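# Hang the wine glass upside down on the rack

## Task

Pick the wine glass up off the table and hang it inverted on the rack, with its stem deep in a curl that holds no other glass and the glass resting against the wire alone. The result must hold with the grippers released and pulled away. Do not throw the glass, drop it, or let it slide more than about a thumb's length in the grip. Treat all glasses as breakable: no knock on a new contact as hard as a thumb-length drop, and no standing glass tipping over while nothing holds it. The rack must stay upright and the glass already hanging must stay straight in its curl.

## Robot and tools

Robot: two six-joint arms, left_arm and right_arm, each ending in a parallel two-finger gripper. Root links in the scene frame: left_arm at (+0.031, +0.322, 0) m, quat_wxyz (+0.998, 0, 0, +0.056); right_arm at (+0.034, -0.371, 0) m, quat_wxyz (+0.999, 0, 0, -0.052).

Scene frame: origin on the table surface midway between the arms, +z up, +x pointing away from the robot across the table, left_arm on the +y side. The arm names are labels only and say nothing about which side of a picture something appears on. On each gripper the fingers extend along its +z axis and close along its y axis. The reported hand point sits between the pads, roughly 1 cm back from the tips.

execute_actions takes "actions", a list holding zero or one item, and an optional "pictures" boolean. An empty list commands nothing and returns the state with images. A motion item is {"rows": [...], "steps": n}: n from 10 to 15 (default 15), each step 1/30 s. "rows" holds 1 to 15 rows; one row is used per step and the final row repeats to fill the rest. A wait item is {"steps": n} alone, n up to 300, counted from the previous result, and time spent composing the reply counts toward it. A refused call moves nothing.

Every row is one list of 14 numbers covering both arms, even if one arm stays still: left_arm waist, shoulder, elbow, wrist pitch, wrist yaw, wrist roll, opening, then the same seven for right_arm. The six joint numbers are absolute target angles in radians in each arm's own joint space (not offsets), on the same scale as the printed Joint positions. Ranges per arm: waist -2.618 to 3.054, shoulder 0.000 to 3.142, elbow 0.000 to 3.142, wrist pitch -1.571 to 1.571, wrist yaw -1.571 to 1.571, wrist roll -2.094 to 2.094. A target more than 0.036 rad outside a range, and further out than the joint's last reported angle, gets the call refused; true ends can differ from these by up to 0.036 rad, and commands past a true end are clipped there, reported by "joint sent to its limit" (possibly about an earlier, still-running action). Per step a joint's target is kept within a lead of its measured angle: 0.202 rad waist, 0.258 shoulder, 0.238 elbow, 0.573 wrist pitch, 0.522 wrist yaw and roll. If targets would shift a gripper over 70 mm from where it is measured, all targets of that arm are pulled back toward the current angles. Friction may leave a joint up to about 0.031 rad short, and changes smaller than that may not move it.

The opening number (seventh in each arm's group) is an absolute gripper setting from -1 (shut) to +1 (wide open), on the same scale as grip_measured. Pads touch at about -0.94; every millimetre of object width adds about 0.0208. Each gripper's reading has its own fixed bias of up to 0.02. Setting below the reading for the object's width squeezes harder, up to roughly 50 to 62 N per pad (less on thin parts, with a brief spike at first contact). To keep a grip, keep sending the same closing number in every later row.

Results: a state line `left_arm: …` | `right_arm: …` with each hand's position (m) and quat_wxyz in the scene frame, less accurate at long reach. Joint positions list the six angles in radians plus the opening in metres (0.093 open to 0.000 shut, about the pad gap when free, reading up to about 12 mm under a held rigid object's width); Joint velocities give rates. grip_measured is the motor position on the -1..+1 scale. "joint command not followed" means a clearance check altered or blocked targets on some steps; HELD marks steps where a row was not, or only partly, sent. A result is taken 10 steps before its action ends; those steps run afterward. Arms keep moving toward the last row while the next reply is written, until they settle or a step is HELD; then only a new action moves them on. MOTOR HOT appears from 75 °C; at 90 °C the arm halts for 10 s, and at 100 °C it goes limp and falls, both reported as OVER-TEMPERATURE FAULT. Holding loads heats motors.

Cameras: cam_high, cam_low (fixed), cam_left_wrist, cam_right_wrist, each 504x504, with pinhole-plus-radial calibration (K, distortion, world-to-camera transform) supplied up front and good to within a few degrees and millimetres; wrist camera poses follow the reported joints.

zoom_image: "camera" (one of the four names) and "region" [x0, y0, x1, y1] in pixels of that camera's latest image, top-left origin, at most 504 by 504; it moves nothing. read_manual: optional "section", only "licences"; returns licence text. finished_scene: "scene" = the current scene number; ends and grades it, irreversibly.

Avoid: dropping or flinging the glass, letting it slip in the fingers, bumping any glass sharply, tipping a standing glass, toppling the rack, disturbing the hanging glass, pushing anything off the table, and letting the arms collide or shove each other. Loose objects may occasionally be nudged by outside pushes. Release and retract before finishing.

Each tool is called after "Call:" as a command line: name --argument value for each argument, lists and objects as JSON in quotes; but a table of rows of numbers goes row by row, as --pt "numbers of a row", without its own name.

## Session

Call:
execute_actions --actions '[]'

Scene clock: 0.00 s of 4800.00 s.
left_arm: end_effector_position=(+0.4498, +0.4185, +0.1163) grip_measured=+0.988 end_effector_quat_wxyz=(-0.368, +0.715, -0.544, +0.241) | right_arm: end_effector_position=(+0.1171, -0.6729, +0.2247) grip_measured=+1.000 end_effector_quat_wxyz=(+0.542, +0.557, +0.534, +0.333)
Joint positions: left_arm=[ 0.063  1.546  0.846  0.033 -0.13  -1.602  0.093] | right_arm=[-1.755  1.632  1.204 -1.306 -1.376 -0.379  0.093]
Joint velocities: left_arm=[-0.002  0.012 -0.002 -0.037 -0.007  0.051 -0.001] | right_arm=[-0.017 -0.017  0.017  0.022 -0.081 -0.037  0.   ]
Motor temperatures (°C, as the motors report them): left_arm=[22 23 25 25 24 25] | right_arm=[22 23 22 23 23 23]
camera_calibration (this result's frames):
cam_left_wrist: T_world_to_cam=[[0.578715, 0.137272, 0.803894, -0.417115], [-0.0596769, -0.975961, 0.209614, 0.451415], [0.813344, -0.169281, -0.556611, -0.152946], [0, 0, 0, 1]] pos_world=[0.392727, 0.471931, 0.155562]
cam_right_wrist: T_world_to_cam=[[-0.225271, -0.179881, -0.957547, 0.120634], [-0.202431, 0.970003, -0.134597, 0.745635], [0.953035, 0.163516, -0.254927, 0.131767], [0, 0, 0, 1]] pos_world=[0.0525363, -0.723115, 0.249464]

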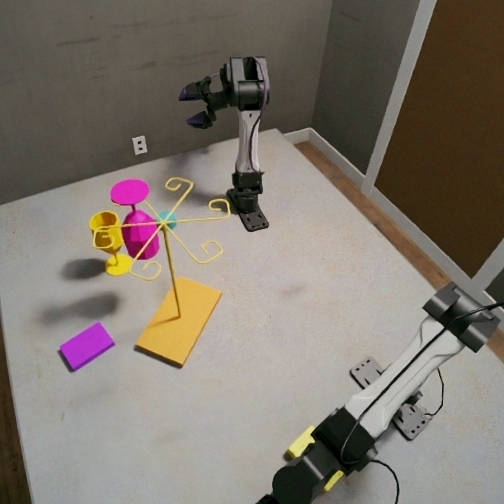

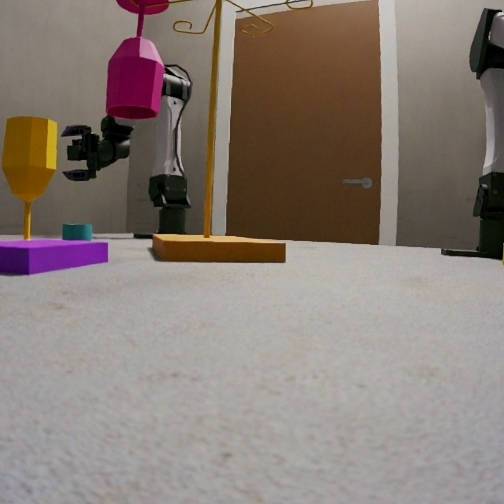

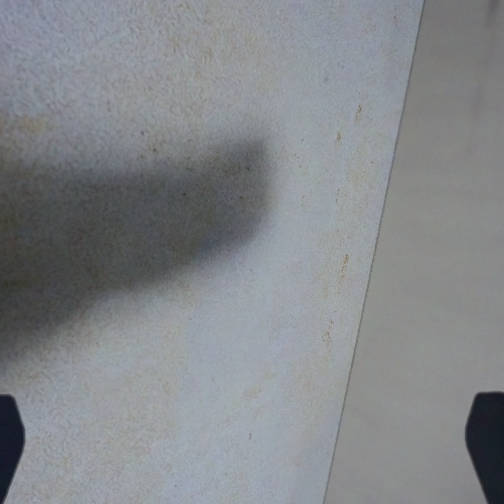

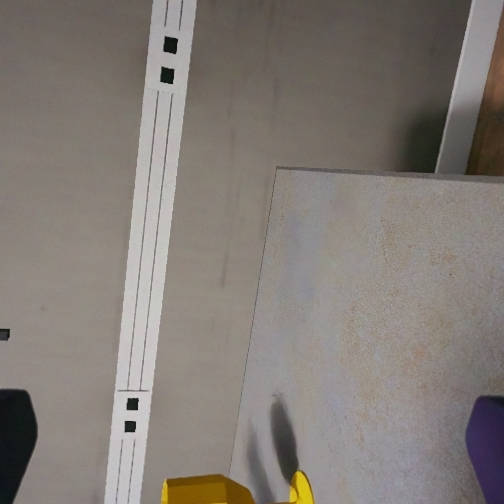

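Call:
execute_actions --actions '[{"rows":[[0.063,1.546,0.846,0.033,-0.13,-1.602,1,-0.6,2.1,1.76,-1.23,-1.57,-1.57,1]]}]'

Call:
execute_actions --actions '[{"steps":40}]'

Call:
execute_actions --actions '[{"rows":[[0.063,1.546,0.846,0.033,-0.13,-1.602,1,-0.17,2.11,1.75,-1.2,-1.57,-1.57,1]]}]'

Call:
execute_actions --actions '[{"steps":25}]' --pictures true

Scene clock: 1.03 s of 4800.00 s.
left_arm: end_effector_position=(+0.4498, +0.4185, +0.1163) grip_measured=+0.988 end_effector_quat_wxyz=(-0.368, +0.715, -0.544, +0.241) | right_arm: end_effector_position=(+0.1812, -0.7327, +0.2312) grip_measured=+1.000 end_effector_quat_wxyz=(+0.614, +0.340, +0.655, +0.282)
Joint positions: left_arm=[ 0.063  1.546  0.846  0.033 -0.13  -1.602  0.093] | right_arm=[-1.525  1.935  1.532 -1.279 -1.482 -0.772  0.093]
Joint velocities: left_arm=[-0.017  0.002  0.027  0.022 -0.051  0.022 -0.001] | right_arm=[ 1.492  1.98   2.049  0.52  -0.462 -2.234  0.   ]
Motor temperatures (°C, as the motors report them): left_arm=[22 23 25 26 24 25] | right_arm=[22 23 22 23 23 23]
Steps of this call (steps 1 to 26: nothing new was sent; steps 27 to 31: the first 5 steps of this action). Readings (joint positions):
27: left_arm=[0.063 1.546 0.846 0.033 -0.130 -1.602] | right_arm=[-1.733 1.663 1.238 -1.326 -1.390 -0.448]
28: left_arm=[0.063 1.546 0.846 0.033 -0.130 -1.602] | right_arm=[-1.687 1.723 1.310 -1.321 -1.419 -0.531]
30: left_arm=[0.063 1.546 0.846 0.033 -0.130 -1.602] | right_arm=[-1.579 1.865 1.460 -1.291 -1.466 -0.692]
31: the state above

Scene clock: 2.37 s of 4800.00 s.
left_arm: end_effector_position=(+0.4498, +0.4185, +0.1163) grip_measured=+0.988 end_effector_quat_wxyz=(-0.368, +0.715, -0.544, +0.241) | right_arm: end_effector_position=(+0.4513, -0.5038, +0.2310) grip_measured=+1.000 end_effector_quat_wxyz=(+0.634, -0.289, +0.649, +0.305)
Joint positions: left_arm=[ 0.063  1.546  0.846  0.033 -0.13  -1.602  0.093] | right_arm=[-0.601  2.112  1.74  -1.222 -1.561 -1.563  0.093]
Joint velocities: left_arm=[-0.007 -0.037  0.007  0.007 -0.066  0.022 -0.   ] | right_arm=[ 0.002 -0.007 -0.002 -0.007  0.037  0.037  0.   ]
Motor temperatures (°C, as the motors report them): left_arm=[22 23 25 26 24 25] | right_arm=[22 23 22 23 23 23]
Kept back: nothing.
Steps of this call (steps 1 to 10: the last 10 steps of your previous action; steps 11 to 40: the robot went on to your last target). Readings (joint positions):
1: left_arm=[0.063 1.546 0.846 0.033 -0.130 -1.602] | right_arm=[-1.471 1.998 1.601 -1.267 -1.495 -0.855]
2: left_arm=[0.063 1.546 0.846 0.033 -0.130 -1.602] | right_arm=[-1.416 2.049 1.656 -1.251 -1.506 -0.941]
4: left_arm=[0.063 1.546 0.846 0.033 -0.130 -1.602] | right_arm=[-1.300 2.101 1.709 -1.228 -1.520 -1.113]
8: left_arm=[0.063 1.546 0.846 0.033 -0.130 -1.602] | right_arm=[-1.055 2.112 1.733 -1.222 -1.538 -1.344]
40: the state above

Scene clock: 2.53 s of 4800.00 s.
left_arm: end_effector_position=(+0.4498, +0.4185, +0.1163) grip_measured=+0.988 end_effector_quat_wxyz=(-0.368, +0.715, -0.544, +0.241) | right_arm: end_effector_position=(+0.4704, -0.4184, +0.2311) grip_measured=+1.000 end_effector_quat_wxyz=(+0.603, -0.356, +0.615, +0.363)
Joint positions: left_arm=[ 0.063  1.546  0.846  0.033 -0.13  -1.602  0.093] | right_arm=[-0.4    2.112  1.74  -1.209 -1.561 -1.563  0.093]
Joint velocities: left_arm=[ 0.002 -0.017  0.017  0.007  0.007  0.066 -0.   ] | right_arm=[1.673 0.002 0.007 0.081 0.066 0.007 0.   ]
Motor temperatures (°C, as the motors report them): left_arm=[22 23 25 26 24 25] | right_arm=[22 23 22 23 23 23]
Steps of this call (steps 1 to 5: the first 5 steps of this action). Readings (joint positions):
1: left_arm=[0.063 1.546 0.846 0.033 -0.130 -1.602] | right_arm=[-0.585 2.112 1.740 -1.220 -1.561 -1.563]
2: left_arm=[0.063 1.546 0.846 0.033 -0.130 -1.602] | right_arm=[-0.556 2.112 1.740 -1.217 -1.561 -1.563]
4: left_arm=[0.063 1.546 0.846 0.033 -0.130 -1.602] | right_arm=[-0.458 2.112 1.740 -1.211 -1.561 -1.563]
5: the state above

Scene clock: 3.37 s of 4800.00 s.
left_arm: end_effector_position=(+0.4498, +0.4185, +0.1163) grip_measured=+0.988 end_effector_quat_wxyz=(-0.368, +0.715, -0.544, +0.241) | right_arm: end_effector_position=(+0.4703, -0.3184, +0.2311) grip_measured=+1.000 end_effector_quat_wxyz=(+0.559, -0.426, +0.569, +0.428)
Joint positions: left_arm=[ 0.063  1.546  0.846  0.033 -0.13  -1.602  0.093] | right_arm=[-0.171  2.112  1.74  -1.203 -1.561 -1.563  0.093]
Joint velocities: left_arm=[-0.012 -0.012 -0.027 -0.007 -0.022  0.081  0.001] | right_arm=[-0.012  0.007  0.027  0.022 -0.037  0.007  0.   ]
Motor temperatures (°C, as the motors report them): left_arm=[22 23 26 26 24 25] | right_arm=[22 24 22 23 24 23]
Kept back: nothing.
Steps of this call (steps 1 to 10: the last 10 steps of your previous action; steps 11 to 25: the robot went on to your last target). Readings (joint positions):
1: left_arm=[0.063 1.546 0.846 0.033 -0.130 -1.602] | right_arm=[-0.339 2.112 1.740 -1.207 -1.561 -1.563]
2: left_arm=[0.063 1.546 0.846 0.033 -0.130 -1.602] | right_arm=[-0.277 2.112 1.740 -1.204 -1.561 -1.563]
4: left_arm=[0.063 1.546 0.846 0.033 -0.130 -1.602] | right_arm=[-0.174 2.112 1.740 -1.203 -1.561 -1.563]
8: left_arm=[0.063 1.546 0.846 0.033 -0.130 -1.602] | right_arm=[-0.130 2.112 1.740 -1.203 -1.561 -1.563]
25: the state above
camera_calibration (this result's frames):
cam_left_wrist: T_world_to_cam=[[0.578715, 0.137272, 0.803894, -0.417115], [-0.0596769, -0.975961, 0.209614, 0.451415], [0.813344, -0.169281, -0.556611, -0.152946], [0, 0, 0, 1]] pos_world=[0.392727, 0.471931, 0.155562]
cam_right_wrist: T_world_to_cam=[[0.966139, -0.257846, 0.00950739, -0.538537], [-0.0987943, -0.403715, -0.909535, 0.167096], [0.238359, 0.877798, -0.415518, 0.339457], [0, 0, 0, 1]] pos_world=[0.455897, -0.369375, 0.29815]

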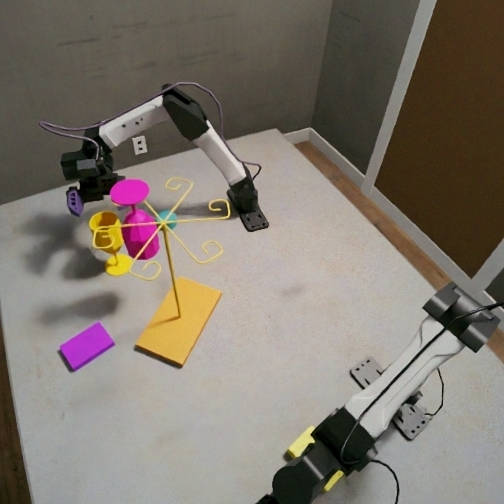

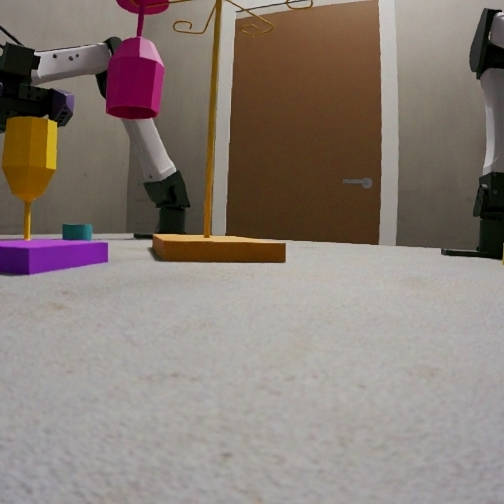

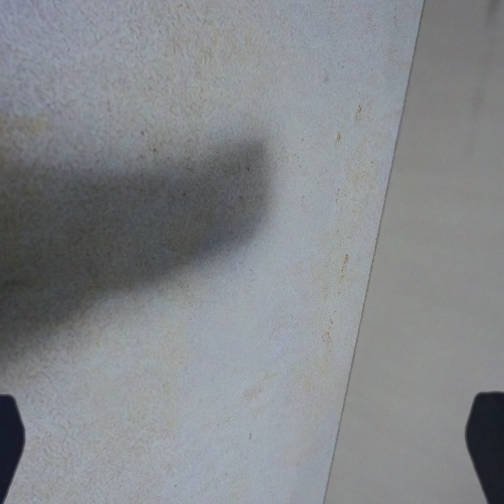

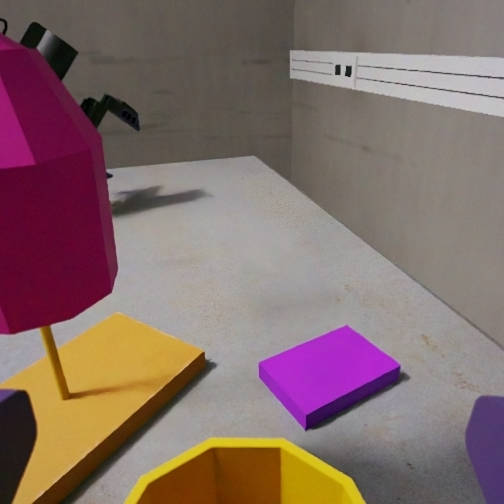

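Call:
execute_actions --actions '[{"rows":[[0.063,1.546,0.846,0.033,-0.13,-1.602,1,-0.135,2.18,1.65,-1.03,-1.57,-1.57,1]]}]'

Call:
execute_actions --actions '[{"rows":[[0.063,1.546,0.846,0.033,-0.13,-1.602,1,-0.11,2.245,1.565,-0.885,-1.57,-1.57,1]]}]'

Call:
execute_actions --actions '[{"rows":[[0.063,1.546,0.846,0.033,-0.13,-1.602,1,-0.11,2.245,1.565,-0.885,-1.57,-1.57,0.6]]}]'

Call:
execute_actions --actions '[{"rows":[[0.063,1.546,0.846,0.033,-0.13,-1.602,1,-0.11,2.245,1.565,-0.885,-1.57,-1.57,0.2]]}]' --pictures true

Scene clock: 4.13 s of 4800.00 s.
left_arm: end_effector_position=(+0.4498, +0.4185, +0.1163) grip_measured=+0.988 end_effector_quat_wxyz=(-0.368, +0.715, -0.544, +0.241) | right_arm: end_effector_position=(+0.4732, -0.3079, +0.1984) grip_measured=+1.000 end_effector_quat_wxyz=(+0.554, -0.430, +0.562, +0.438)
Joint positions: left_arm=[ 0.063  1.546  0.846  0.033 -0.13  -1.602  0.093] | right_arm=[-0.144  2.157  1.674 -1.095 -1.57  -1.564  0.093]
Joint velocities: left_arm=[-0.002 -0.002 -0.002 -0.022 -0.007  0.022 -0.   ] | right_arm=[ 0.144  0.432 -0.276  0.33  -0.007 -0.037  0.   ]
Motor temperatures (°C, as the motors report them): left_arm=[22 23 26 26 24 25] | right_arm=[22 24 22 23 24 23]
Steps of this call (steps 1 to 15: the robot went on to your last target; steps 16 to 18: nothing new was sent; steps 19 to 23: the first 5 steps of this action). Readings (joint positions):
19: left_arm=[0.063 1.546 0.846 0.033 -0.130 -1.602] | right_arm=[-0.168 2.114 1.727 -1.176 -1.566 -1.563]
20: left_arm=[0.063 1.546 0.846 0.033 -0.130 -1.602] | right_arm=[-0.164 2.118 1.711 -1.146 -1.570 -1.564]
22: left_arm=[0.063 1.546 0.846 0.033 -0.130 -1.602] | right_arm=[-0.150 2.143 1.683 -1.108 -1.570 -1.564]
23: the state above

Scene clock: 4.63 s of 4800.00 s.
left_arm: end_effector_position=(+0.4498, +0.4185, +0.1163) grip_measured=+0.988 end_effector_quat_wxyz=(-0.368, +0.715, -0.544, +0.241) | right_arm: end_effector_position=(+0.4733, -0.2972, +0.1517) grip_measured=+1.000 end_effector_quat_wxyz=(+0.548, -0.435, +0.556, +0.447)
Joint positions: left_arm=[ 0.063  1.546  0.846  0.033 -0.13  -1.602  0.093] | right_arm=[-0.119  2.225  1.587 -0.946 -1.573 -1.564  0.093]
Joint velocities: left_arm=[ 0.012 -0.027  0.012 -0.066  0.007 -0.007 -0.   ] | right_arm=[ 0.12   0.364 -0.222  0.344  0.022 -0.037  0.   ]
Motor temperatures (°C, as the motors report them): left_arm=[22 23 26 26 24 25] | right_arm=[22 24 22 23 24 23]
Steps of this call (steps 1 to 10: the last 10 steps of your previous action; steps 11 to 15: the first 5 steps of this action). Readings (joint positions):
11: left_arm=[0.063 1.546 0.846 0.033 -0.130 -1.602] | right_arm=[-0.136 2.187 1.643 -1.020 -1.572 -1.564]
12: left_arm=[0.063 1.546 0.846 0.033 -0.130 -1.602] | right_arm=[-0.132 2.191 1.625 -0.992 -1.573 -1.564]
14: left_arm=[0.063 1.546 0.846 0.033 -0.130 -1.602] | right_arm=[-0.123 2.212 1.596 -0.958 -1.573 -1.564]
15: the state above

Scene clock: 5.13 s of 4800.00 s.
left_arm: end_effector_position=(+0.4498, +0.4185, +0.1163) grip_measured=+0.988 end_effector_quat_wxyz=(-0.368, +0.715, -0.544, +0.241) | right_arm: end_effector_position=(+0.4745, -0.2953, +0.1382) grip_measured=+0.609 end_effector_quat_wxyz=(+0.548, -0.440, +0.554, +0.446)
Joint positions: left_arm=[ 0.063  1.546  0.846  0.033 -0.13  -1.602  0.093] | right_arm=[-0.114  2.249  1.572 -0.899 -1.569 -1.565  0.074]
Joint velocities: left_arm=[-0.002 -0.007 -0.012 -0.095 -0.007  0.037  0.001] | right_arm=[-0.007  0.007  0.007  0.066  0.081  0.022 -0.002]
Motor temperatures (°C, as the motors report them): left_arm=[22 23 26 27 24 25] | right_arm=[22 24 22 23 24 23]
Steps of this call (steps 1 to 10: the last 10 steps of your previous action; steps 11 to 15: the first 5 steps of this action). Readings (joint positions):
11: left_arm=[0.063 1.546 0.846 0.033 -0.130 -1.602] | right_arm=[-0.114 2.249 1.572 -0.901 -1.570 -1.564]
12: left_arm=[0.063 1.546 0.846 0.033 -0.130 -1.602] | right_arm=[-0.114 2.249 1.572 -0.901 -1.570 -1.564]
14: left_arm=[0.063 1.546 0.846 0.033 -0.130 -1.602] | right_arm=[-0.114 2.249 1.572 -0.899 -1.569 -1.565]
15: the state above

Scene clock: 5.63 s of 4800.00 s.
left_arm: end_effector_position=(+0.4498, +0.4185, +0.1163) grip_measured=+0.988 end_effector_quat_wxyz=(-0.368, +0.715, -0.544, +0.241) | right_arm: end_effector_position=(+0.4745, -0.2953, +0.1382) grip_measured=+0.470 end_effector_quat_wxyz=(+0.548, -0.440, +0.554, +0.445)
Joint positions: left_arm=[ 0.063  1.546  0.846  0.033 -0.13  -1.602  0.093] | right_arm=[-0.114  2.249  1.572 -0.898 -1.569 -1.565  0.068]
Joint velocities: left_arm=[-0.002  0.022 -0.017  0.022 -0.051 -0.007 -0.001] | right_arm=[-0.017  0.007  0.012  0.007 -0.007  0.007 -0.001]
Motor temperatures (°C, as the motors report them): left_arm=[22 24 26 27 24 25] | right_arm=[22 24 22 23 24 23]
Steps of this call (steps 1 to 10: the last 10 steps of your previous action; steps 11 to 15: the first 5 steps of this action). Readings (joint positions):
11: left_arm=[0.063 1.546 0.846 0.033 -0.130 -1.602] | right_arm=[-0.114 2.249 1.572 -0.899 -1.569 -1.565]
12: left_arm=[0.063 1.546 0.846 0.033 -0.130 -1.602] | right_arm=[-0.114 2.249 1.572 -0.898 -1.569 -1.565]
14: left_arm=[0.063 1.546 0.846 0.033 -0.130 -1.602] | right_arm=[-0.114 2.249 1.572 -0.898 -1.569 -1.565]
15: the state above
camera_calibration (this result's frames):
cam_left_wrist: T_world_to_cam=[[0.578715, 0.137272, 0.803894, -0.417115], [-0.0596769, -0.975961, 0.209614, 0.451415], [0.813344, -0.169281, -0.556611, -0.152946], [0, 0, 0, 1]] pos_world=[0.392727, 0.471931, 0.155562]
cam_right_wrist: T_world_to_cam=[[0.979274, -0.202274, 0.010379, -0.525714], [-0.0733035, -0.401724, -0.912822, 0.0812585], [0.18881, 0.893142, -0.408225, 0.306571], [0, 0, 0, 1]] pos_world=[0.462891, -0.347506, 0.204781]

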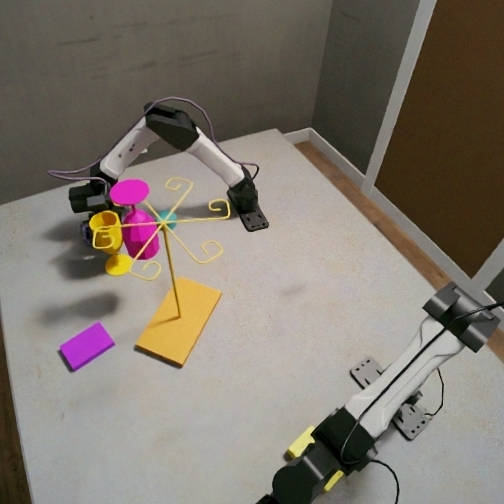

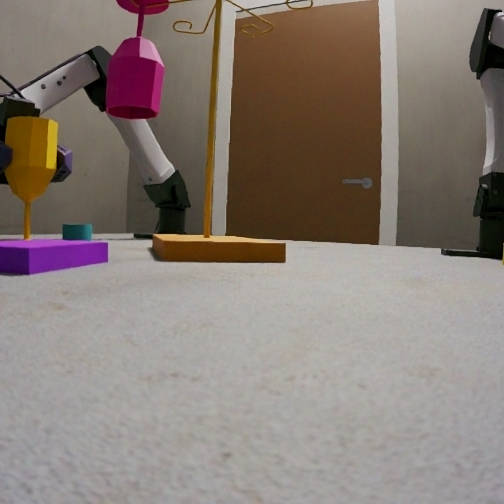

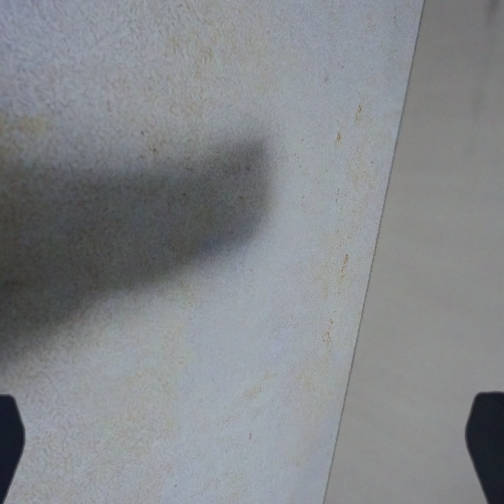

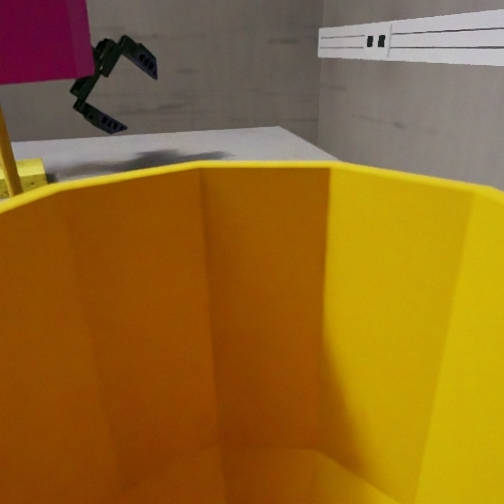

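Call:
execute_actions --actions '[{"rows":[[0.063,1.546,0.846,0.033,-0.13,-1.602,1,-0.15,2.18,1.6,-0.99,-1.57,-1.57,0.4]]}]'

Call:
execute_actions --actions '[{"rows":[[0.063,1.546,0.846,0.033,-0.13,-1.602,1,-0.6,2.1,1.7,-1.17,-1.57,-1.57,0.4]]}]'

Call:
execute_actions --actions '[{"rows":[[0.063,1.546,0.846,0.033,-0.13,-1.602,1,-0.6,1.45,1.25,-1.37,-1.57,-1.57,0.4]]}]'

Call:
execute_actions --actions '[{"rows":[[0.063,1.546,0.846,0.033,-0.13,-1.602,1,-0.3,1.45,1.25,-1.37,1.57,-1.57,0.4]]}]'

Call:
execute_actions --actions '[{"steps":55}]'

Call:
execute_actions --actions '[{"rows":[[0.063,1.546,0.846,0.033,-0.13,-1.602,1,0,1.05,0.773,-1.29,1.58,-1.57,0.4]]}]'

Call:
execute_actions --actions '[{"rows":[[0.063,1.546,0.846,0.033,-0.13,-1.602,1,2.0,1.05,0.773,-1.29,1.58,-1.57,0.4]]}]'

Call:
execute_actions --actions '[{"steps":35}]'

Call:
execute_actions --actions '[{"rows":[[0.063,1.546,0.846,0.033,-0.13,-1.602,1,1.8,1.47,1.08,-1.17,1.58,-1.57,0.4]]}]'

Call:
execute_actions --actions '[{"steps":20}]' --pictures true

Call:
zoom_image --camera "cam_high" --region '[120,110,320,310]'

Scene clock: 6.70 s of 4800.00 s.
left_arm: end_effector_position=(+0.4498, +0.4185, +0.1163) grip_measured=+0.988 end_effector_quat_wxyz=(-0.368, +0.715, -0.544, +0.241) | right_arm: end_effector_position=(+0.4714, -0.3058, +0.1531) grip_measured=+0.470 end_effector_quat_wxyz=(+0.550, -0.430, +0.564, +0.441)
Joint positions: left_arm=[ 0.063  1.546  0.846  0.033 -0.13  -1.602  0.093] | right_arm=[-0.141  2.209  1.574 -0.953 -1.564 -1.565  0.068]
Joint velocities: left_arm=[-0.017 -0.002 -0.012  0.007 -0.022 -0.037  0.001] | right_arm=[-0.154 -0.222  0.061 -0.198  0.022  0.066 -0.   ]
Motor temperatures (°C, as the motors report them): left_arm=[22 24 26 27 24 25] | right_arm=[22 25 22 23 24 23]
Steps of this call (steps 1 to 10: the last 10 steps of your previous action; steps 11 to 15: the robot went on to your last target; steps 16 to 27: nothing new was sent; steps 28 to 32: the first 5 steps of this action). Readings (joint positions):
28: left_arm=[0.063 1.546 0.846 0.033 -0.130 -1.602] | right_arm=[-0.116 2.244 1.572 -0.908 -1.567 -1.565]
29: left_arm=[0.063 1.546 0.846 0.033 -0.130 -1.602] | right_arm=[-0.121 2.238 1.572 -0.926 -1.564 -1.565]
31: left_arm=[0.063 1.546 0.846 0.033 -0.130 -1.602] | right_arm=[-0.134 2.218 1.572 -0.946 -1.564 -1.565]
32: the state above

Scene clock: 7.20 s of 4800.00 s.
left_arm: end_effector_position=(+0.4498, +0.4185, +0.1163) grip_measured=+0.988 end_effector_quat_wxyz=(-0.368, +0.715, -0.544, +0.241) | right_arm: end_effector_position=(+0.4763, -0.3780, +0.1864) grip_measured=+0.470 end_effector_quat_wxyz=(+0.582, -0.385, +0.599, +0.392)
Joint positions: left_arm=[ 0.063  1.546  0.846  0.033 -0.13  -1.602  0.093] | right_arm=[-0.304  2.165  1.645 -1.068 -1.556 -1.565  0.068]
Joint velocities: left_arm=[ 0.007 -0.017 -0.012  0.007 -0.007 -0.007 -0.001] | right_arm=[-1.389 -0.33   0.349 -0.359  0.007  0.022 -0.   ]
Motor temperatures (°C, as the motors report them): left_arm=[22 24 26 27 24 25] | right_arm=[22 25 22 23 24 23]
Steps of this call (steps 1 to 10: the last 10 steps of your previous action; steps 11 to 15: the first 5 steps of this action). Readings (joint positions):
11: left_arm=[0.063 1.546 0.846 0.033 -0.130 -1.602] | right_arm=[-0.160 2.195 1.592 -0.998 -1.560 -1.565]
12: left_arm=[0.063 1.546 0.846 0.033 -0.130 -1.602] | right_arm=[-0.181 2.192 1.605 -1.022 -1.557 -1.565]
14: left_arm=[0.063 1.546 0.846 0.033 -0.130 -1.602] | right_arm=[-0.257 2.175 1.633 -1.056 -1.556 -1.565]
15: the state above

Scene clock: 7.70 s of 4800.00 s.
left_arm: end_effector_position=(+0.4498, +0.4185, +0.1163) grip_measured=+0.988 end_effector_quat_wxyz=(-0.368, +0.715, -0.544, +0.241) | right_arm: end_effector_position=(+0.3878, -0.4525, +0.2328) grip_measured=+0.470 end_effector_quat_wxyz=(+0.611, -0.246, +0.670, +0.343)
Joint positions: left_arm=[ 0.063  1.546  0.846  0.033 -0.13  -1.602  0.093] | right_arm=[-0.607  1.833  1.355 -1.249 -1.551 -1.566  0.068]
Joint velocities: left_arm=[ 0.007  0.012  0.002 -0.022 -0.051  0.066  0.   ] | right_arm=[ 0.066 -2.112 -1.834 -0.886  0.095 -0.037 -0.   ]
Motor temperatures (°C, as the motors report them): left_arm=[22 24 26 27 24 25] | right_arm=[22 25 22 23 24 23]
Steps of this call (steps 1 to 10: the last 10 steps of your previous action; steps 11 to 15: the first 5 steps of this action). Readings (joint positions):
11: left_arm=[0.063 1.546 0.846 0.033 -0.130 -1.602] | right_arm=[-0.627 2.092 1.649 -1.138 -1.557 -1.566]
12: left_arm=[0.063 1.546 0.846 0.033 -0.130 -1.602] | right_arm=[-0.620 2.040 1.576 -1.164 -1.554 -1.566]
14: left_arm=[0.063 1.546 0.846 0.033 -0.130 -1.602] | right_arm=[-0.609 1.907 1.424 -1.221 -1.553 -1.566]
15: the state above

Scene clock: 8.20 s of 4800.00 s.
left_arm: end_effector_position=(+0.4498, +0.4185, +0.1163) grip_measured=+0.988 end_effector_quat_wxyz=(-0.368, +0.715, -0.544, +0.241) | right_arm: end_effector_position=(+0.3170, -0.3348, +0.2385) grip_measured=+0.470 end_effector_quat_wxyz=(+0.443, -0.468, +0.715, +0.271)
Joint positions: left_arm=[ 0.063  1.546  0.846  0.033 -0.13  -1.602  0.093] | right_arm=[-0.323  1.442  1.26  -1.357 -1.092 -1.566  0.068]
Joint velocities: left_arm=[-0.007 -0.002 -0.002 -0.022 -0.051 -0.022 -0.001] | right_arm=[ 1.043  0.007 -0.032 -0.11   2.762  0.081 -0.   ]
Motor temperatures (°C, as the motors report them): left_arm=[22 24 26 27 24 25] | right_arm=[22 25 22 23 24 23]
Steps of this call (steps 1 to 10: the last 10 steps of your previous action; steps 11 to 15: the first 5 steps of this action). Readings (joint positions):
11: left_arm=[0.063 1.546 0.846 0.033 -0.130 -1.602] | right_arm=[-0.577 1.433 1.260 -1.355 -1.496 -1.566]
12: left_arm=[0.063 1.546 0.846 0.033 -0.130 -1.602] | right_arm=[-0.513 1.435 1.260 -1.353 -1.392 -1.566]
14: left_arm=[0.063 1.546 0.846 0.033 -0.130 -1.602] | right_arm=[-0.369 1.441 1.260 -1.354 -1.190 -1.566]
15: the state above

Scene clock: 10.03 s of 4800.00 s.
left_arm: end_effector_position=(+0.4498, +0.4185, +0.1163) grip_measured=+0.988 end_effector_quat_wxyz=(-0.368, +0.715, -0.544, +0.241) | right_arm: end_effector_position=(+0.1905, -0.6185, +0.3100) grip_measured=+0.470 end_effector_quat_wxyz=(+0.572, +0.390, -0.605, +0.393)
Joint positions: left_arm=[ 0.063  1.546  0.846  0.033 -0.13  -1.602  0.093] | right_arm=[-0.293  1.442  1.26  -1.364  1.535 -1.566  0.068]
Joint velocities: left_arm=[ 0.007  0.012  0.012  0.007 -0.022 -0.007  0.001] | right_arm=[-0.022 -0.017 -0.002 -0.007 -0.051 -0.022 -0.002]
Motor temperatures (°C, as the motors report them): left_arm=[22 24 26 27 24 25] | right_arm=[22 25 23 23 24 23]
joint sent to its limit (right arm) — the command would take joint 5 (wrist yaw) past its upper limit, so that joint was sent only as far as its limit.
Kept back: nothing.
Steps of this call (steps 1 to 10: the last 10 steps of your previous action; steps 11 to 55: the robot went on to your last target). Readings (joint positions):
1: left_arm=[0.063 1.546 0.846 0.033 -0.130 -1.602] | right_arm=[-0.299 1.442 1.260 -1.360 -0.994 -1.566]
2: left_arm=[0.063 1.546 0.846 0.033 -0.130 -1.602] | right_arm=[-0.292 1.442 1.260 -1.363 -0.897 -1.566]
4: left_arm=[0.063 1.546 0.846 0.033 -0.130 -1.602] | right_arm=[-0.293 1.442 1.260 -1.363 -0.696 -1.566]
8: left_arm=[0.063 1.546 0.846 0.033 -0.130 -1.602] | right_arm=[-0.293 1.442 1.260 -1.364 -0.297 -1.566]
55: the state above

Scene clock: 10.20 s of 4800.00 s.
left_arm: end_effector_position=(+0.4498, +0.4185, +0.1163) grip_measured=+0.988 end_effector_quat_wxyz=(-0.368, +0.715, -0.544, +0.241) | right_arm: end_effector_position=(+0.1695, -0.5561, +0.2775) grip_measured=+0.470 end_effector_quat_wxyz=(+0.507, +0.460, -0.549, +0.480)
Joint positions: left_arm=[ 0.063  1.546  0.846  0.033 -0.13  -1.602  0.093] | right_arm=[-0.014  1.097  0.885 -1.302  1.546 -1.568  0.068]
Joint velocities: left_arm=[ 0.012 -0.002  0.002  0.022 -0.022 -0.022  0.   ] | right_arm=[ 0.496 -1.556 -1.81  -0.198 -0.022 -0.051 -0.001]
Motor temperatures (°C, as the motors report them): left_arm=[22 24 26 27 24 25] | right_arm=[22 25 23 23 24 23]
joint sent to its limit (right arm) — the command would take joint 5 (wrist yaw) past its upper limit, so that joint was sent only as far as its limit.
Steps of this call (steps 1 to 5: the first 5 steps of this action). Readings (joint positions):
1: left_arm=[0.063 1.546 0.846 0.033 -0.130 -1.602] | right_arm=[-0.264 1.405 1.214 -1.325 1.545 -1.567]
2: left_arm=[0.063 1.546 0.846 0.033 -0.130 -1.602] | right_arm=[-0.193 1.333 1.128 -1.304 1.545 -1.567]
4: left_arm=[0.063 1.546 0.846 0.033 -0.130 -1.602] | right_arm=[-0.046 1.163 0.955 -1.297 1.546 -1.568]
5: the state above

Scene clock: 10.70 s of 4800.00 s.
left_arm: end_effector_position=(+0.4498, +0.4185, +0.1163) grip_measured=+0.988 end_effector_quat_wxyz=(-0.368, +0.715, -0.544, +0.241) | right_arm: end_effector_position=(+0.2101, -0.5015, +0.2558) grip_measured=+0.470 end_effector_quat_wxyz=(+0.430, +0.562, -0.445, +0.548)
Joint positions: left_arm=[ 0.063  1.546  0.846  0.033 -0.13  -1.602  0.093] | right_arm=[ 0.339  1.049  0.778 -1.299  1.542 -1.568  0.068]
Joint velocities: left_arm=[-0.007 -0.012 -0.022 -0.007  0.037 -0.066  0.   ] | right_arm=[ 2.215 -0.002 -0.012  0.022 -0.007 -0.022  0.   ]
Motor temperatures (°C, as the motors report them): left_arm=[22 24 26 27 24 25] | right_arm=[22 25 23 23 24 23]
joint sent to its limit (right arm) — the command would take joint 5 (wrist yaw) past its upper limit, so that joint was sent only as far as its limit.
Steps of this call (steps 1 to 10: the last 10 steps of your previous action; steps 11 to 15: the first 5 steps of this action). Readings (joint positions):
11: left_arm=[0.063 1.546 0.846 0.033 -0.130 -1.602] | right_arm=[0.031 1.049 0.778 -1.308 1.541 -1.568]
12: left_arm=[0.063 1.546 0.846 0.033 -0.130 -1.602] | right_arm=[0.108 1.049 0.778 -1.306 1.542 -1.568]
14: left_arm=[0.063 1.546 0.846 0.033 -0.130 -1.602] | right_arm=[0.262 1.049 0.778 -1.300 1.542 -1.568]
15: the state above

Scene clock: 11.87 s of 4800.00 s.
left_arm: end_effector_position=(+0.4498, +0.4185, +0.1163) grip_measured=+0.988 end_effector_quat_wxyz=(-0.368, +0.715, -0.544, +0.241) | right_arm: end_effector_position=(+0.1498, -0.1834, +0.2562) grip_measured=+0.471 end_effector_quat_wxyz=(-0.117, +0.708, +0.107, +0.688)
Joint positions: left_arm=[ 0.063  1.546  0.846  0.033 -0.13  -1.602  0.093] | right_arm=[ 1.992  1.049  0.778 -1.285  1.544 -1.568  0.068]
Joint velocities: left_arm=[-0.002 -0.017 -0.012 -0.022 -0.066  0.007 -0.   ] | right_arm=[-0.007  0.002 -0.002 -0.007  0.066 -0.037 -0.002]
Motor temperatures (°C, as the motors report them): left_arm=[22 24 27 28 24 25] | right_arm=[22 25 23 23 24 23]
joint sent to its limit (right arm) — the command would take joint 5 (wrist yaw) past its upper limit, so that joint was sent only as far as its limit.
Kept back: nothing.
Steps of this call (steps 1 to 10: the last 10 steps of your previous action; steps 11 to 35: the robot went on to your last target). Readings (joint positions):
1: left_arm=[0.063 1.546 0.846 0.033 -0.130 -1.602] | right_arm=[0.415 1.049 0.778 -1.297 1.542 -1.568]
2: left_arm=[0.063 1.546 0.846 0.033 -0.130 -1.602] | right_arm=[0.492 1.049 0.778 -1.296 1.543 -1.568]
4: left_arm=[0.063 1.546 0.846 0.033 -0.130 -1.602] | right_arm=[0.645 1.049 0.778 -1.294 1.543 -1.568]
8: left_arm=[0.063 1.546 0.846 0.033 -0.130 -1.602] | right_arm=[0.952 1.049 0.778 -1.292 1.543 -1.568]
35: the state above

Scene clock: 12.03 s of 4800.00 s.
left_arm: end_effector_position=(+0.4498, +0.4185, +0.1163) grip_measured=+0.988 end_effector_quat_wxyz=(-0.368, +0.715, -0.544, +0.241) | right_arm: end_effector_position=(+0.1696, -0.1215, +0.2735) grip_measured=+0.471 end_effector_quat_wxyz=(-0.059, +0.712, +0.038, +0.699)
Joint positions: left_arm=[ 0.063  1.546  0.846  0.033 -0.13  -1.602  0.093] | right_arm=[ 1.812  1.399  1.066 -1.21   1.554 -1.568  0.068]
Joint velocities: left_arm=[-0.022  0.007 -0.007 -0.007  0.007 -0.051 -0.001] | right_arm=[-0.134  1.556  0.505  0.711 -0.051 -0.066  0.   ]
Motor temperatures (°C, as the motors report them): left_arm=[22 24 27 28 24 25] | right_arm=[22 25 23 23 24 23]
joint sent to its limit (right arm) — the command would take joint 5 (wrist yaw) past its upper limit, so that joint was sent only as far as its limit.
Steps of this call (steps 1 to 5: the first 5 steps of this action). Readings (joint positions):
1: left_arm=[0.063 1.546 0.846 0.033 -0.130 -1.602] | right_arm=[1.954 1.087 0.816 -1.296 1.534 -1.568]
2: left_arm=[0.063 1.546 0.846 0.033 -0.130 -1.602] | right_arm=[1.887 1.168 0.894 -1.288 1.535 -1.568]
4: left_arm=[0.063 1.546 0.846 0.033 -0.130 -1.602] | right_arm=[1.821 1.337 1.035 -1.237 1.550 -1.568]
5: the state above

Scene clock: 12.70 s of 4800.00 s.
left_arm: end_effector_position=(+0.4498, +0.4185, +0.1163) grip_measured=+0.988 end_effector_quat_wxyz=(-0.368, +0.715, -0.544, +0.241) | right_arm: end_effector_position=(+0.1681, -0.1063, +0.2557) grip_measured=+0.471 end_effector_quat_wxyz=(-0.041, +0.714, +0.054, +0.697)
Joint positions: left_arm=[ 0.063  1.546  0.846  0.033 -0.13  -1.602  0.093] | right_arm=[ 1.809  1.482  1.073 -1.181  1.545 -1.568  0.068]
Joint velocities: left_arm=[-0.022 -0.007 -0.007  0.051 -0.051  0.051  0.001] | right_arm=[ 0.007 -0.002 -0.002  0.037 -0.022 -0.037 -0.001]
Motor temperatures (°C, as the motors report them): left_arm=[22 24 27 28 24 25] | right_arm=[22 25 23 23 24 23]
joint sent to its limit (right arm) — the command would take joint 5 (wrist yaw) past its upper limit, so that joint was sent only as far as its limit.
Kept back: nothing.
Steps of this call (steps 1 to 10: the last 10 steps of your previous action; steps 11 to 20: the robot went on to your last target). Readings (joint positions):
1: left_arm=[0.063 1.546 0.846 0.033 -0.130 -1.602] | right_arm=[1.809 1.440 1.073 -1.191 1.554 -1.568]
2: left_arm=[0.063 1.546 0.846 0.033 -0.130 -1.602] | right_arm=[1.809 1.466 1.073 -1.185 1.550 -1.568]
4: left_arm=[0.063 1.546 0.846 0.033 -0.130 -1.602] | right_arm=[1.809 1.482 1.073 -1.181 1.544 -1.568]
8: left_arm=[0.063 1.546 0.846 0.033 -0.130 -1.602] | right_arm=[1.809 1.482 1.073 -1.181 1.545 -1.568]
20: the state above
camera_calibration (this result's frames):
cam_left_wrist: T_world_to_cam=[[0.578715, 0.137272, 0.803894, -0.417115], [-0.0596769, -0.975961, 0.209614, 0.451415], [0.813344, -0.169281, -0.556611, -0.152946], [0, 0, 0, 1]] pos_world=[0.392727, 0.471931, 0.155562]
cam_right_wrist: T_world_to_cam=[[-0.121593, 0.991854, -0.0379603, 0.135723], [-0.38464, -0.0118288, 0.922991, -0.133624], [0.915023, 0.12683, 0.382945, -0.162217], [0, 0, 0, 1]] pos_world=[0.113538, -0.115624, 0.190607]

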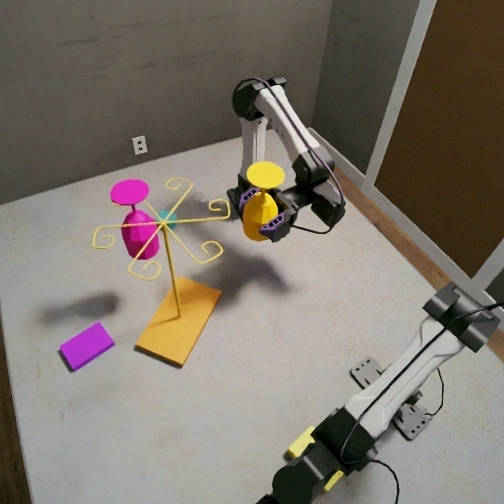

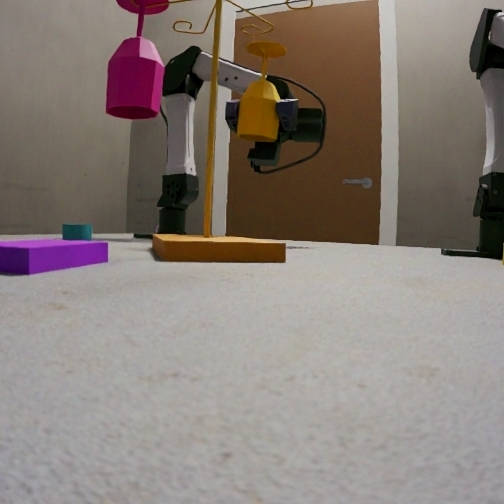

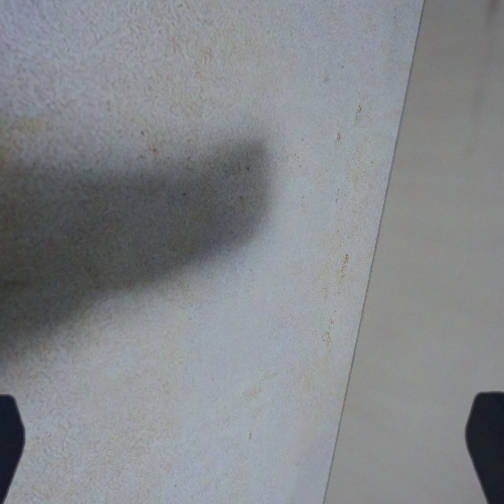

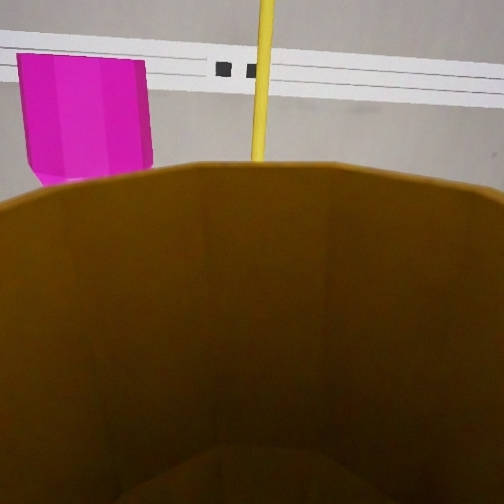

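Region (120, 110, 320, 310) of cam_high's 504x504 image, scaled by 2.520, with more detail than that image has.

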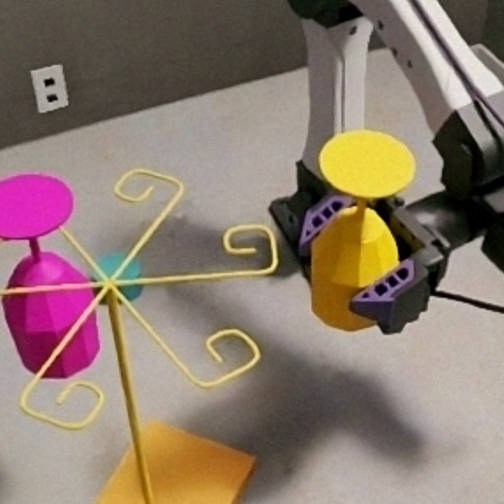

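Call:
execute_actions --actions '[{"rows":[[0.063,1.546,0.846,0.033,-0.13,-1.602,1,1.62,1.52,1.14,-1.17,1.56,-1.57,0.4]]}]'

Call:
execute_actions --actions '[{"rows":[[0.063,1.546,0.846,0.033,-0.13,-1.602,1,1.48,1.58,1.2,-1.17,1.56,-1.57,0.4]]}]'

Call:
execute_actions --actions '[{"steps":15}]' --pictures true

Call:
zoom_image --camera "cam_high" --region '[120,110,320,310]'

Scene clock: 13.73 s of 4800.00 s.
left_arm: end_effector_position=(+0.4498, +0.4185, +0.1163) grip_measured=+0.988 end_effector_quat_wxyz=(-0.368, +0.715, -0.544, +0.241) | right_arm: end_effector_position=(+0.2157, -0.1266, +0.2608) grip_measured=+0.471 end_effector_quat_wxyz=(+0.015, +0.716, -0.022, +0.697)
Joint positions: left_arm=[ 0.063  1.546  0.846  0.033 -0.13  -1.602  0.093] | right_arm=[ 1.621  1.507  1.118 -1.174  1.543 -1.568  0.068]
Joint velocities: left_arm=[-0.022  0.002  0.017 -0.007 -0.037 -0.037  0.   ] | right_arm=[-0.335  0.002  0.017 -0.022 -0.081  0.066  0.001]
Motor temperatures (°C, as the motors report them): left_arm=[22 25 27 28 24 25] | right_arm=[22 25 23 23 24 23]
joint sent to its limit (right arm) — the command would take joint 5 (wrist yaw) past its upper limit, so that joint was sent only as far as its limit.
Steps of this call (steps 1 to 15: the robot went on to your last target; steps 16 to 26: nothing new was sent; steps 27 to 31: the first 5 steps of this action). Readings (joint positions):
27: left_arm=[0.063 1.546 0.846 0.033 -0.130 -1.602] | right_arm=[1.784 1.487 1.081 -1.181 1.543 -1.568]
28: left_arm=[0.063 1.546 0.846 0.033 -0.130 -1.602] | right_arm=[1.729 1.497 1.097 -1.179 1.543 -1.568]
30: left_arm=[0.063 1.546 0.846 0.033 -0.130 -1.602] | right_arm=[1.640 1.507 1.116 -1.174 1.543 -1.568]
31: the state above

Scene clock: 14.23 s of 4800.00 s.
left_arm: end_effector_position=(+0.4498, +0.4185, +0.1163) grip_measured=+0.988 end_effector_quat_wxyz=(-0.368, +0.715, -0.544, +0.241) | right_arm: end_effector_position=(+0.2505, -0.1381, +0.2616) grip_measured=+0.471 end_effector_quat_wxyz=(+0.062, +0.713, -0.073, +0.695)
Joint positions: left_arm=[ 0.063  1.546  0.846  0.033 -0.13  -1.602  0.093] | right_arm=[ 1.483  1.567  1.178 -1.172  1.543 -1.568  0.068]
Joint velocities: left_arm=[ 0.002  0.012 -0.027  0.095 -0.066  0.022 -0.   ] | right_arm=[-0.256  0.105 -0.022  0.007  0.007 -0.051 -0.001]
Motor temperatures (°C, as the motors report them): left_arm=[22 25 27 28 24 25] | right_arm=[22 25 23 23 24 23]
joint sent to its limit (right arm) — the command would take joint 5 (wrist yaw) past its upper limit, so that joint was sent only as far as its limit.
Steps of this call (steps 1 to 10: the last 10 steps of your previous action; steps 11 to 15: the first 5 steps of this action). Readings (joint positions):
11: left_arm=[0.063 1.546 0.846 0.033 -0.130 -1.602] | right_arm=[1.598 1.517 1.130 -1.180 1.542 -1.568]
12: left_arm=[0.063 1.546 0.846 0.033 -0.130 -1.602] | right_arm=[1.561 1.535 1.151 -1.178 1.543 -1.568]
14: left_arm=[0.063 1.546 0.846 0.033 -0.130 -1.602] | right_arm=[1.498 1.561 1.176 -1.172 1.543 -1.568]
15: the state above

Scene clock: 14.73 s of 4800.00 s.
left_arm: end_effector_position=(+0.4498, +0.4185, +0.1163) grip_measured=+0.988 end_effector_quat_wxyz=(-0.368, +0.715, -0.544, +0.241) | right_arm: end_effector_position=(+0.2518, -0.1388, +0.2608) grip_measured=+0.471 end_effector_quat_wxyz=(+0.065, +0.713, -0.074, +0.694)
Joint positions: left_arm=[ 0.063  1.546  0.846  0.033 -0.13  -1.602  0.093] | right_arm=[ 1.478  1.57   1.178 -1.172  1.543 -1.568  0.068]
Joint velocities: left_arm=[ 0.002  0.012 -0.002 -0.007 -0.022 -0.051 -0.001] | right_arm=[-0.007  0.002 -0.012  0.066  0.007 -0.022  0.001]
Motor temperatures (°C, as the motors report them): left_arm=[22 25 27 28 24 25] | right_arm=[22 25 23 23 24 23]
joint sent to its limit (right arm) — the command would take joint 5 (wrist yaw) past its upper limit, so that joint was sent only as far as its limit.
Kept back: nothing.
Steps of this call (steps 1 to 10: the last 10 steps of your previous action; steps 11 to 15: the robot went on to your last target). Readings (joint positions):
1: left_arm=[0.063 1.546 0.846 0.033 -0.130 -1.602] | right_arm=[1.478 1.569 1.178 -1.172 1.543 -1.568]
2: left_arm=[0.063 1.546 0.846 0.033 -0.130 -1.602] | right_arm=[1.478 1.570 1.178 -1.172 1.543 -1.568]
4: left_arm=[0.063 1.546 0.846 0.033 -0.130 -1.602] | right_arm=[1.478 1.570 1.178 -1.172 1.543 -1.568]
8: left_arm=[0.063 1.546 0.846 0.033 -0.130 -1.602] | right_arm=[1.478 1.570 1.178 -1.172 1.543 -1.568]
15: the state above
All arms were judged still, so your last target was given up. Only a new action makes them travel on or press farther. Fingers that are still opening or closing keep moving.
camera_calibration (this result's frames):
cam_left_wrist: T_world_to_cam=[[0.578715, 0.137272, 0.803894, -0.417115], [-0.0596769, -0.975961, 0.209614, 0.451415], [0.813344, -0.169281, -0.556611, -0.152946], [0, 0, 0, 1]] pos_world=[0.392727, 0.471931, 0.155562]
cam_right_wrist: T_world_to_cam=[[0.207566, 0.978151, -0.0116694, 0.0867027], [-0.370946, 0.0897426, 0.924308, -0.096263], [0.90516, -0.187526, 0.381469, -0.277383], [0, 0, 0, 1]] pos_world=[0.197371, -0.128186, 0.195802]

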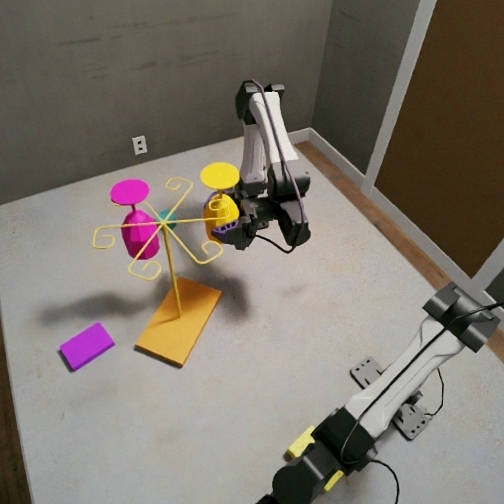

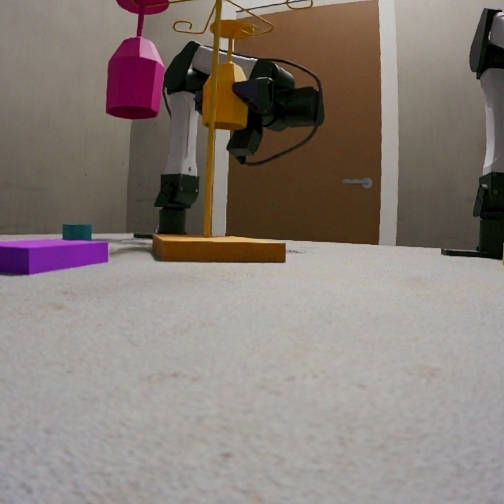

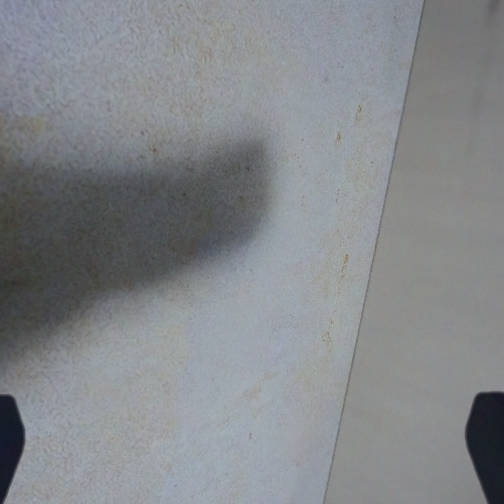

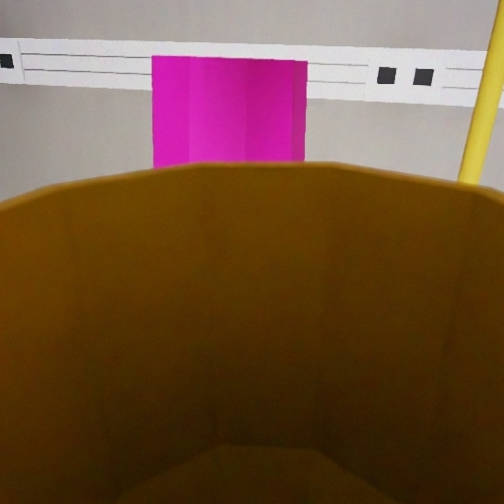

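Region (120, 110, 320, 310) of cam_high's 504x504 image, scaled by 2.520, with more detail than that image has.

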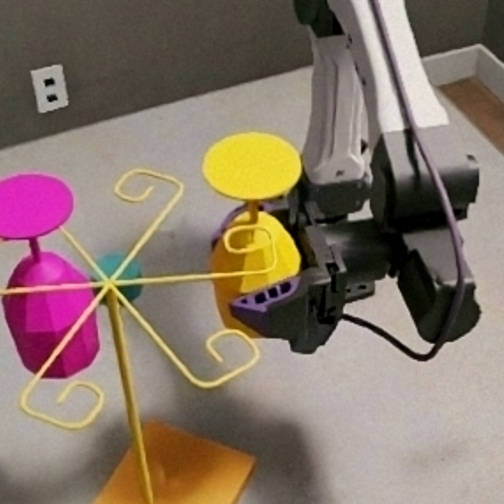

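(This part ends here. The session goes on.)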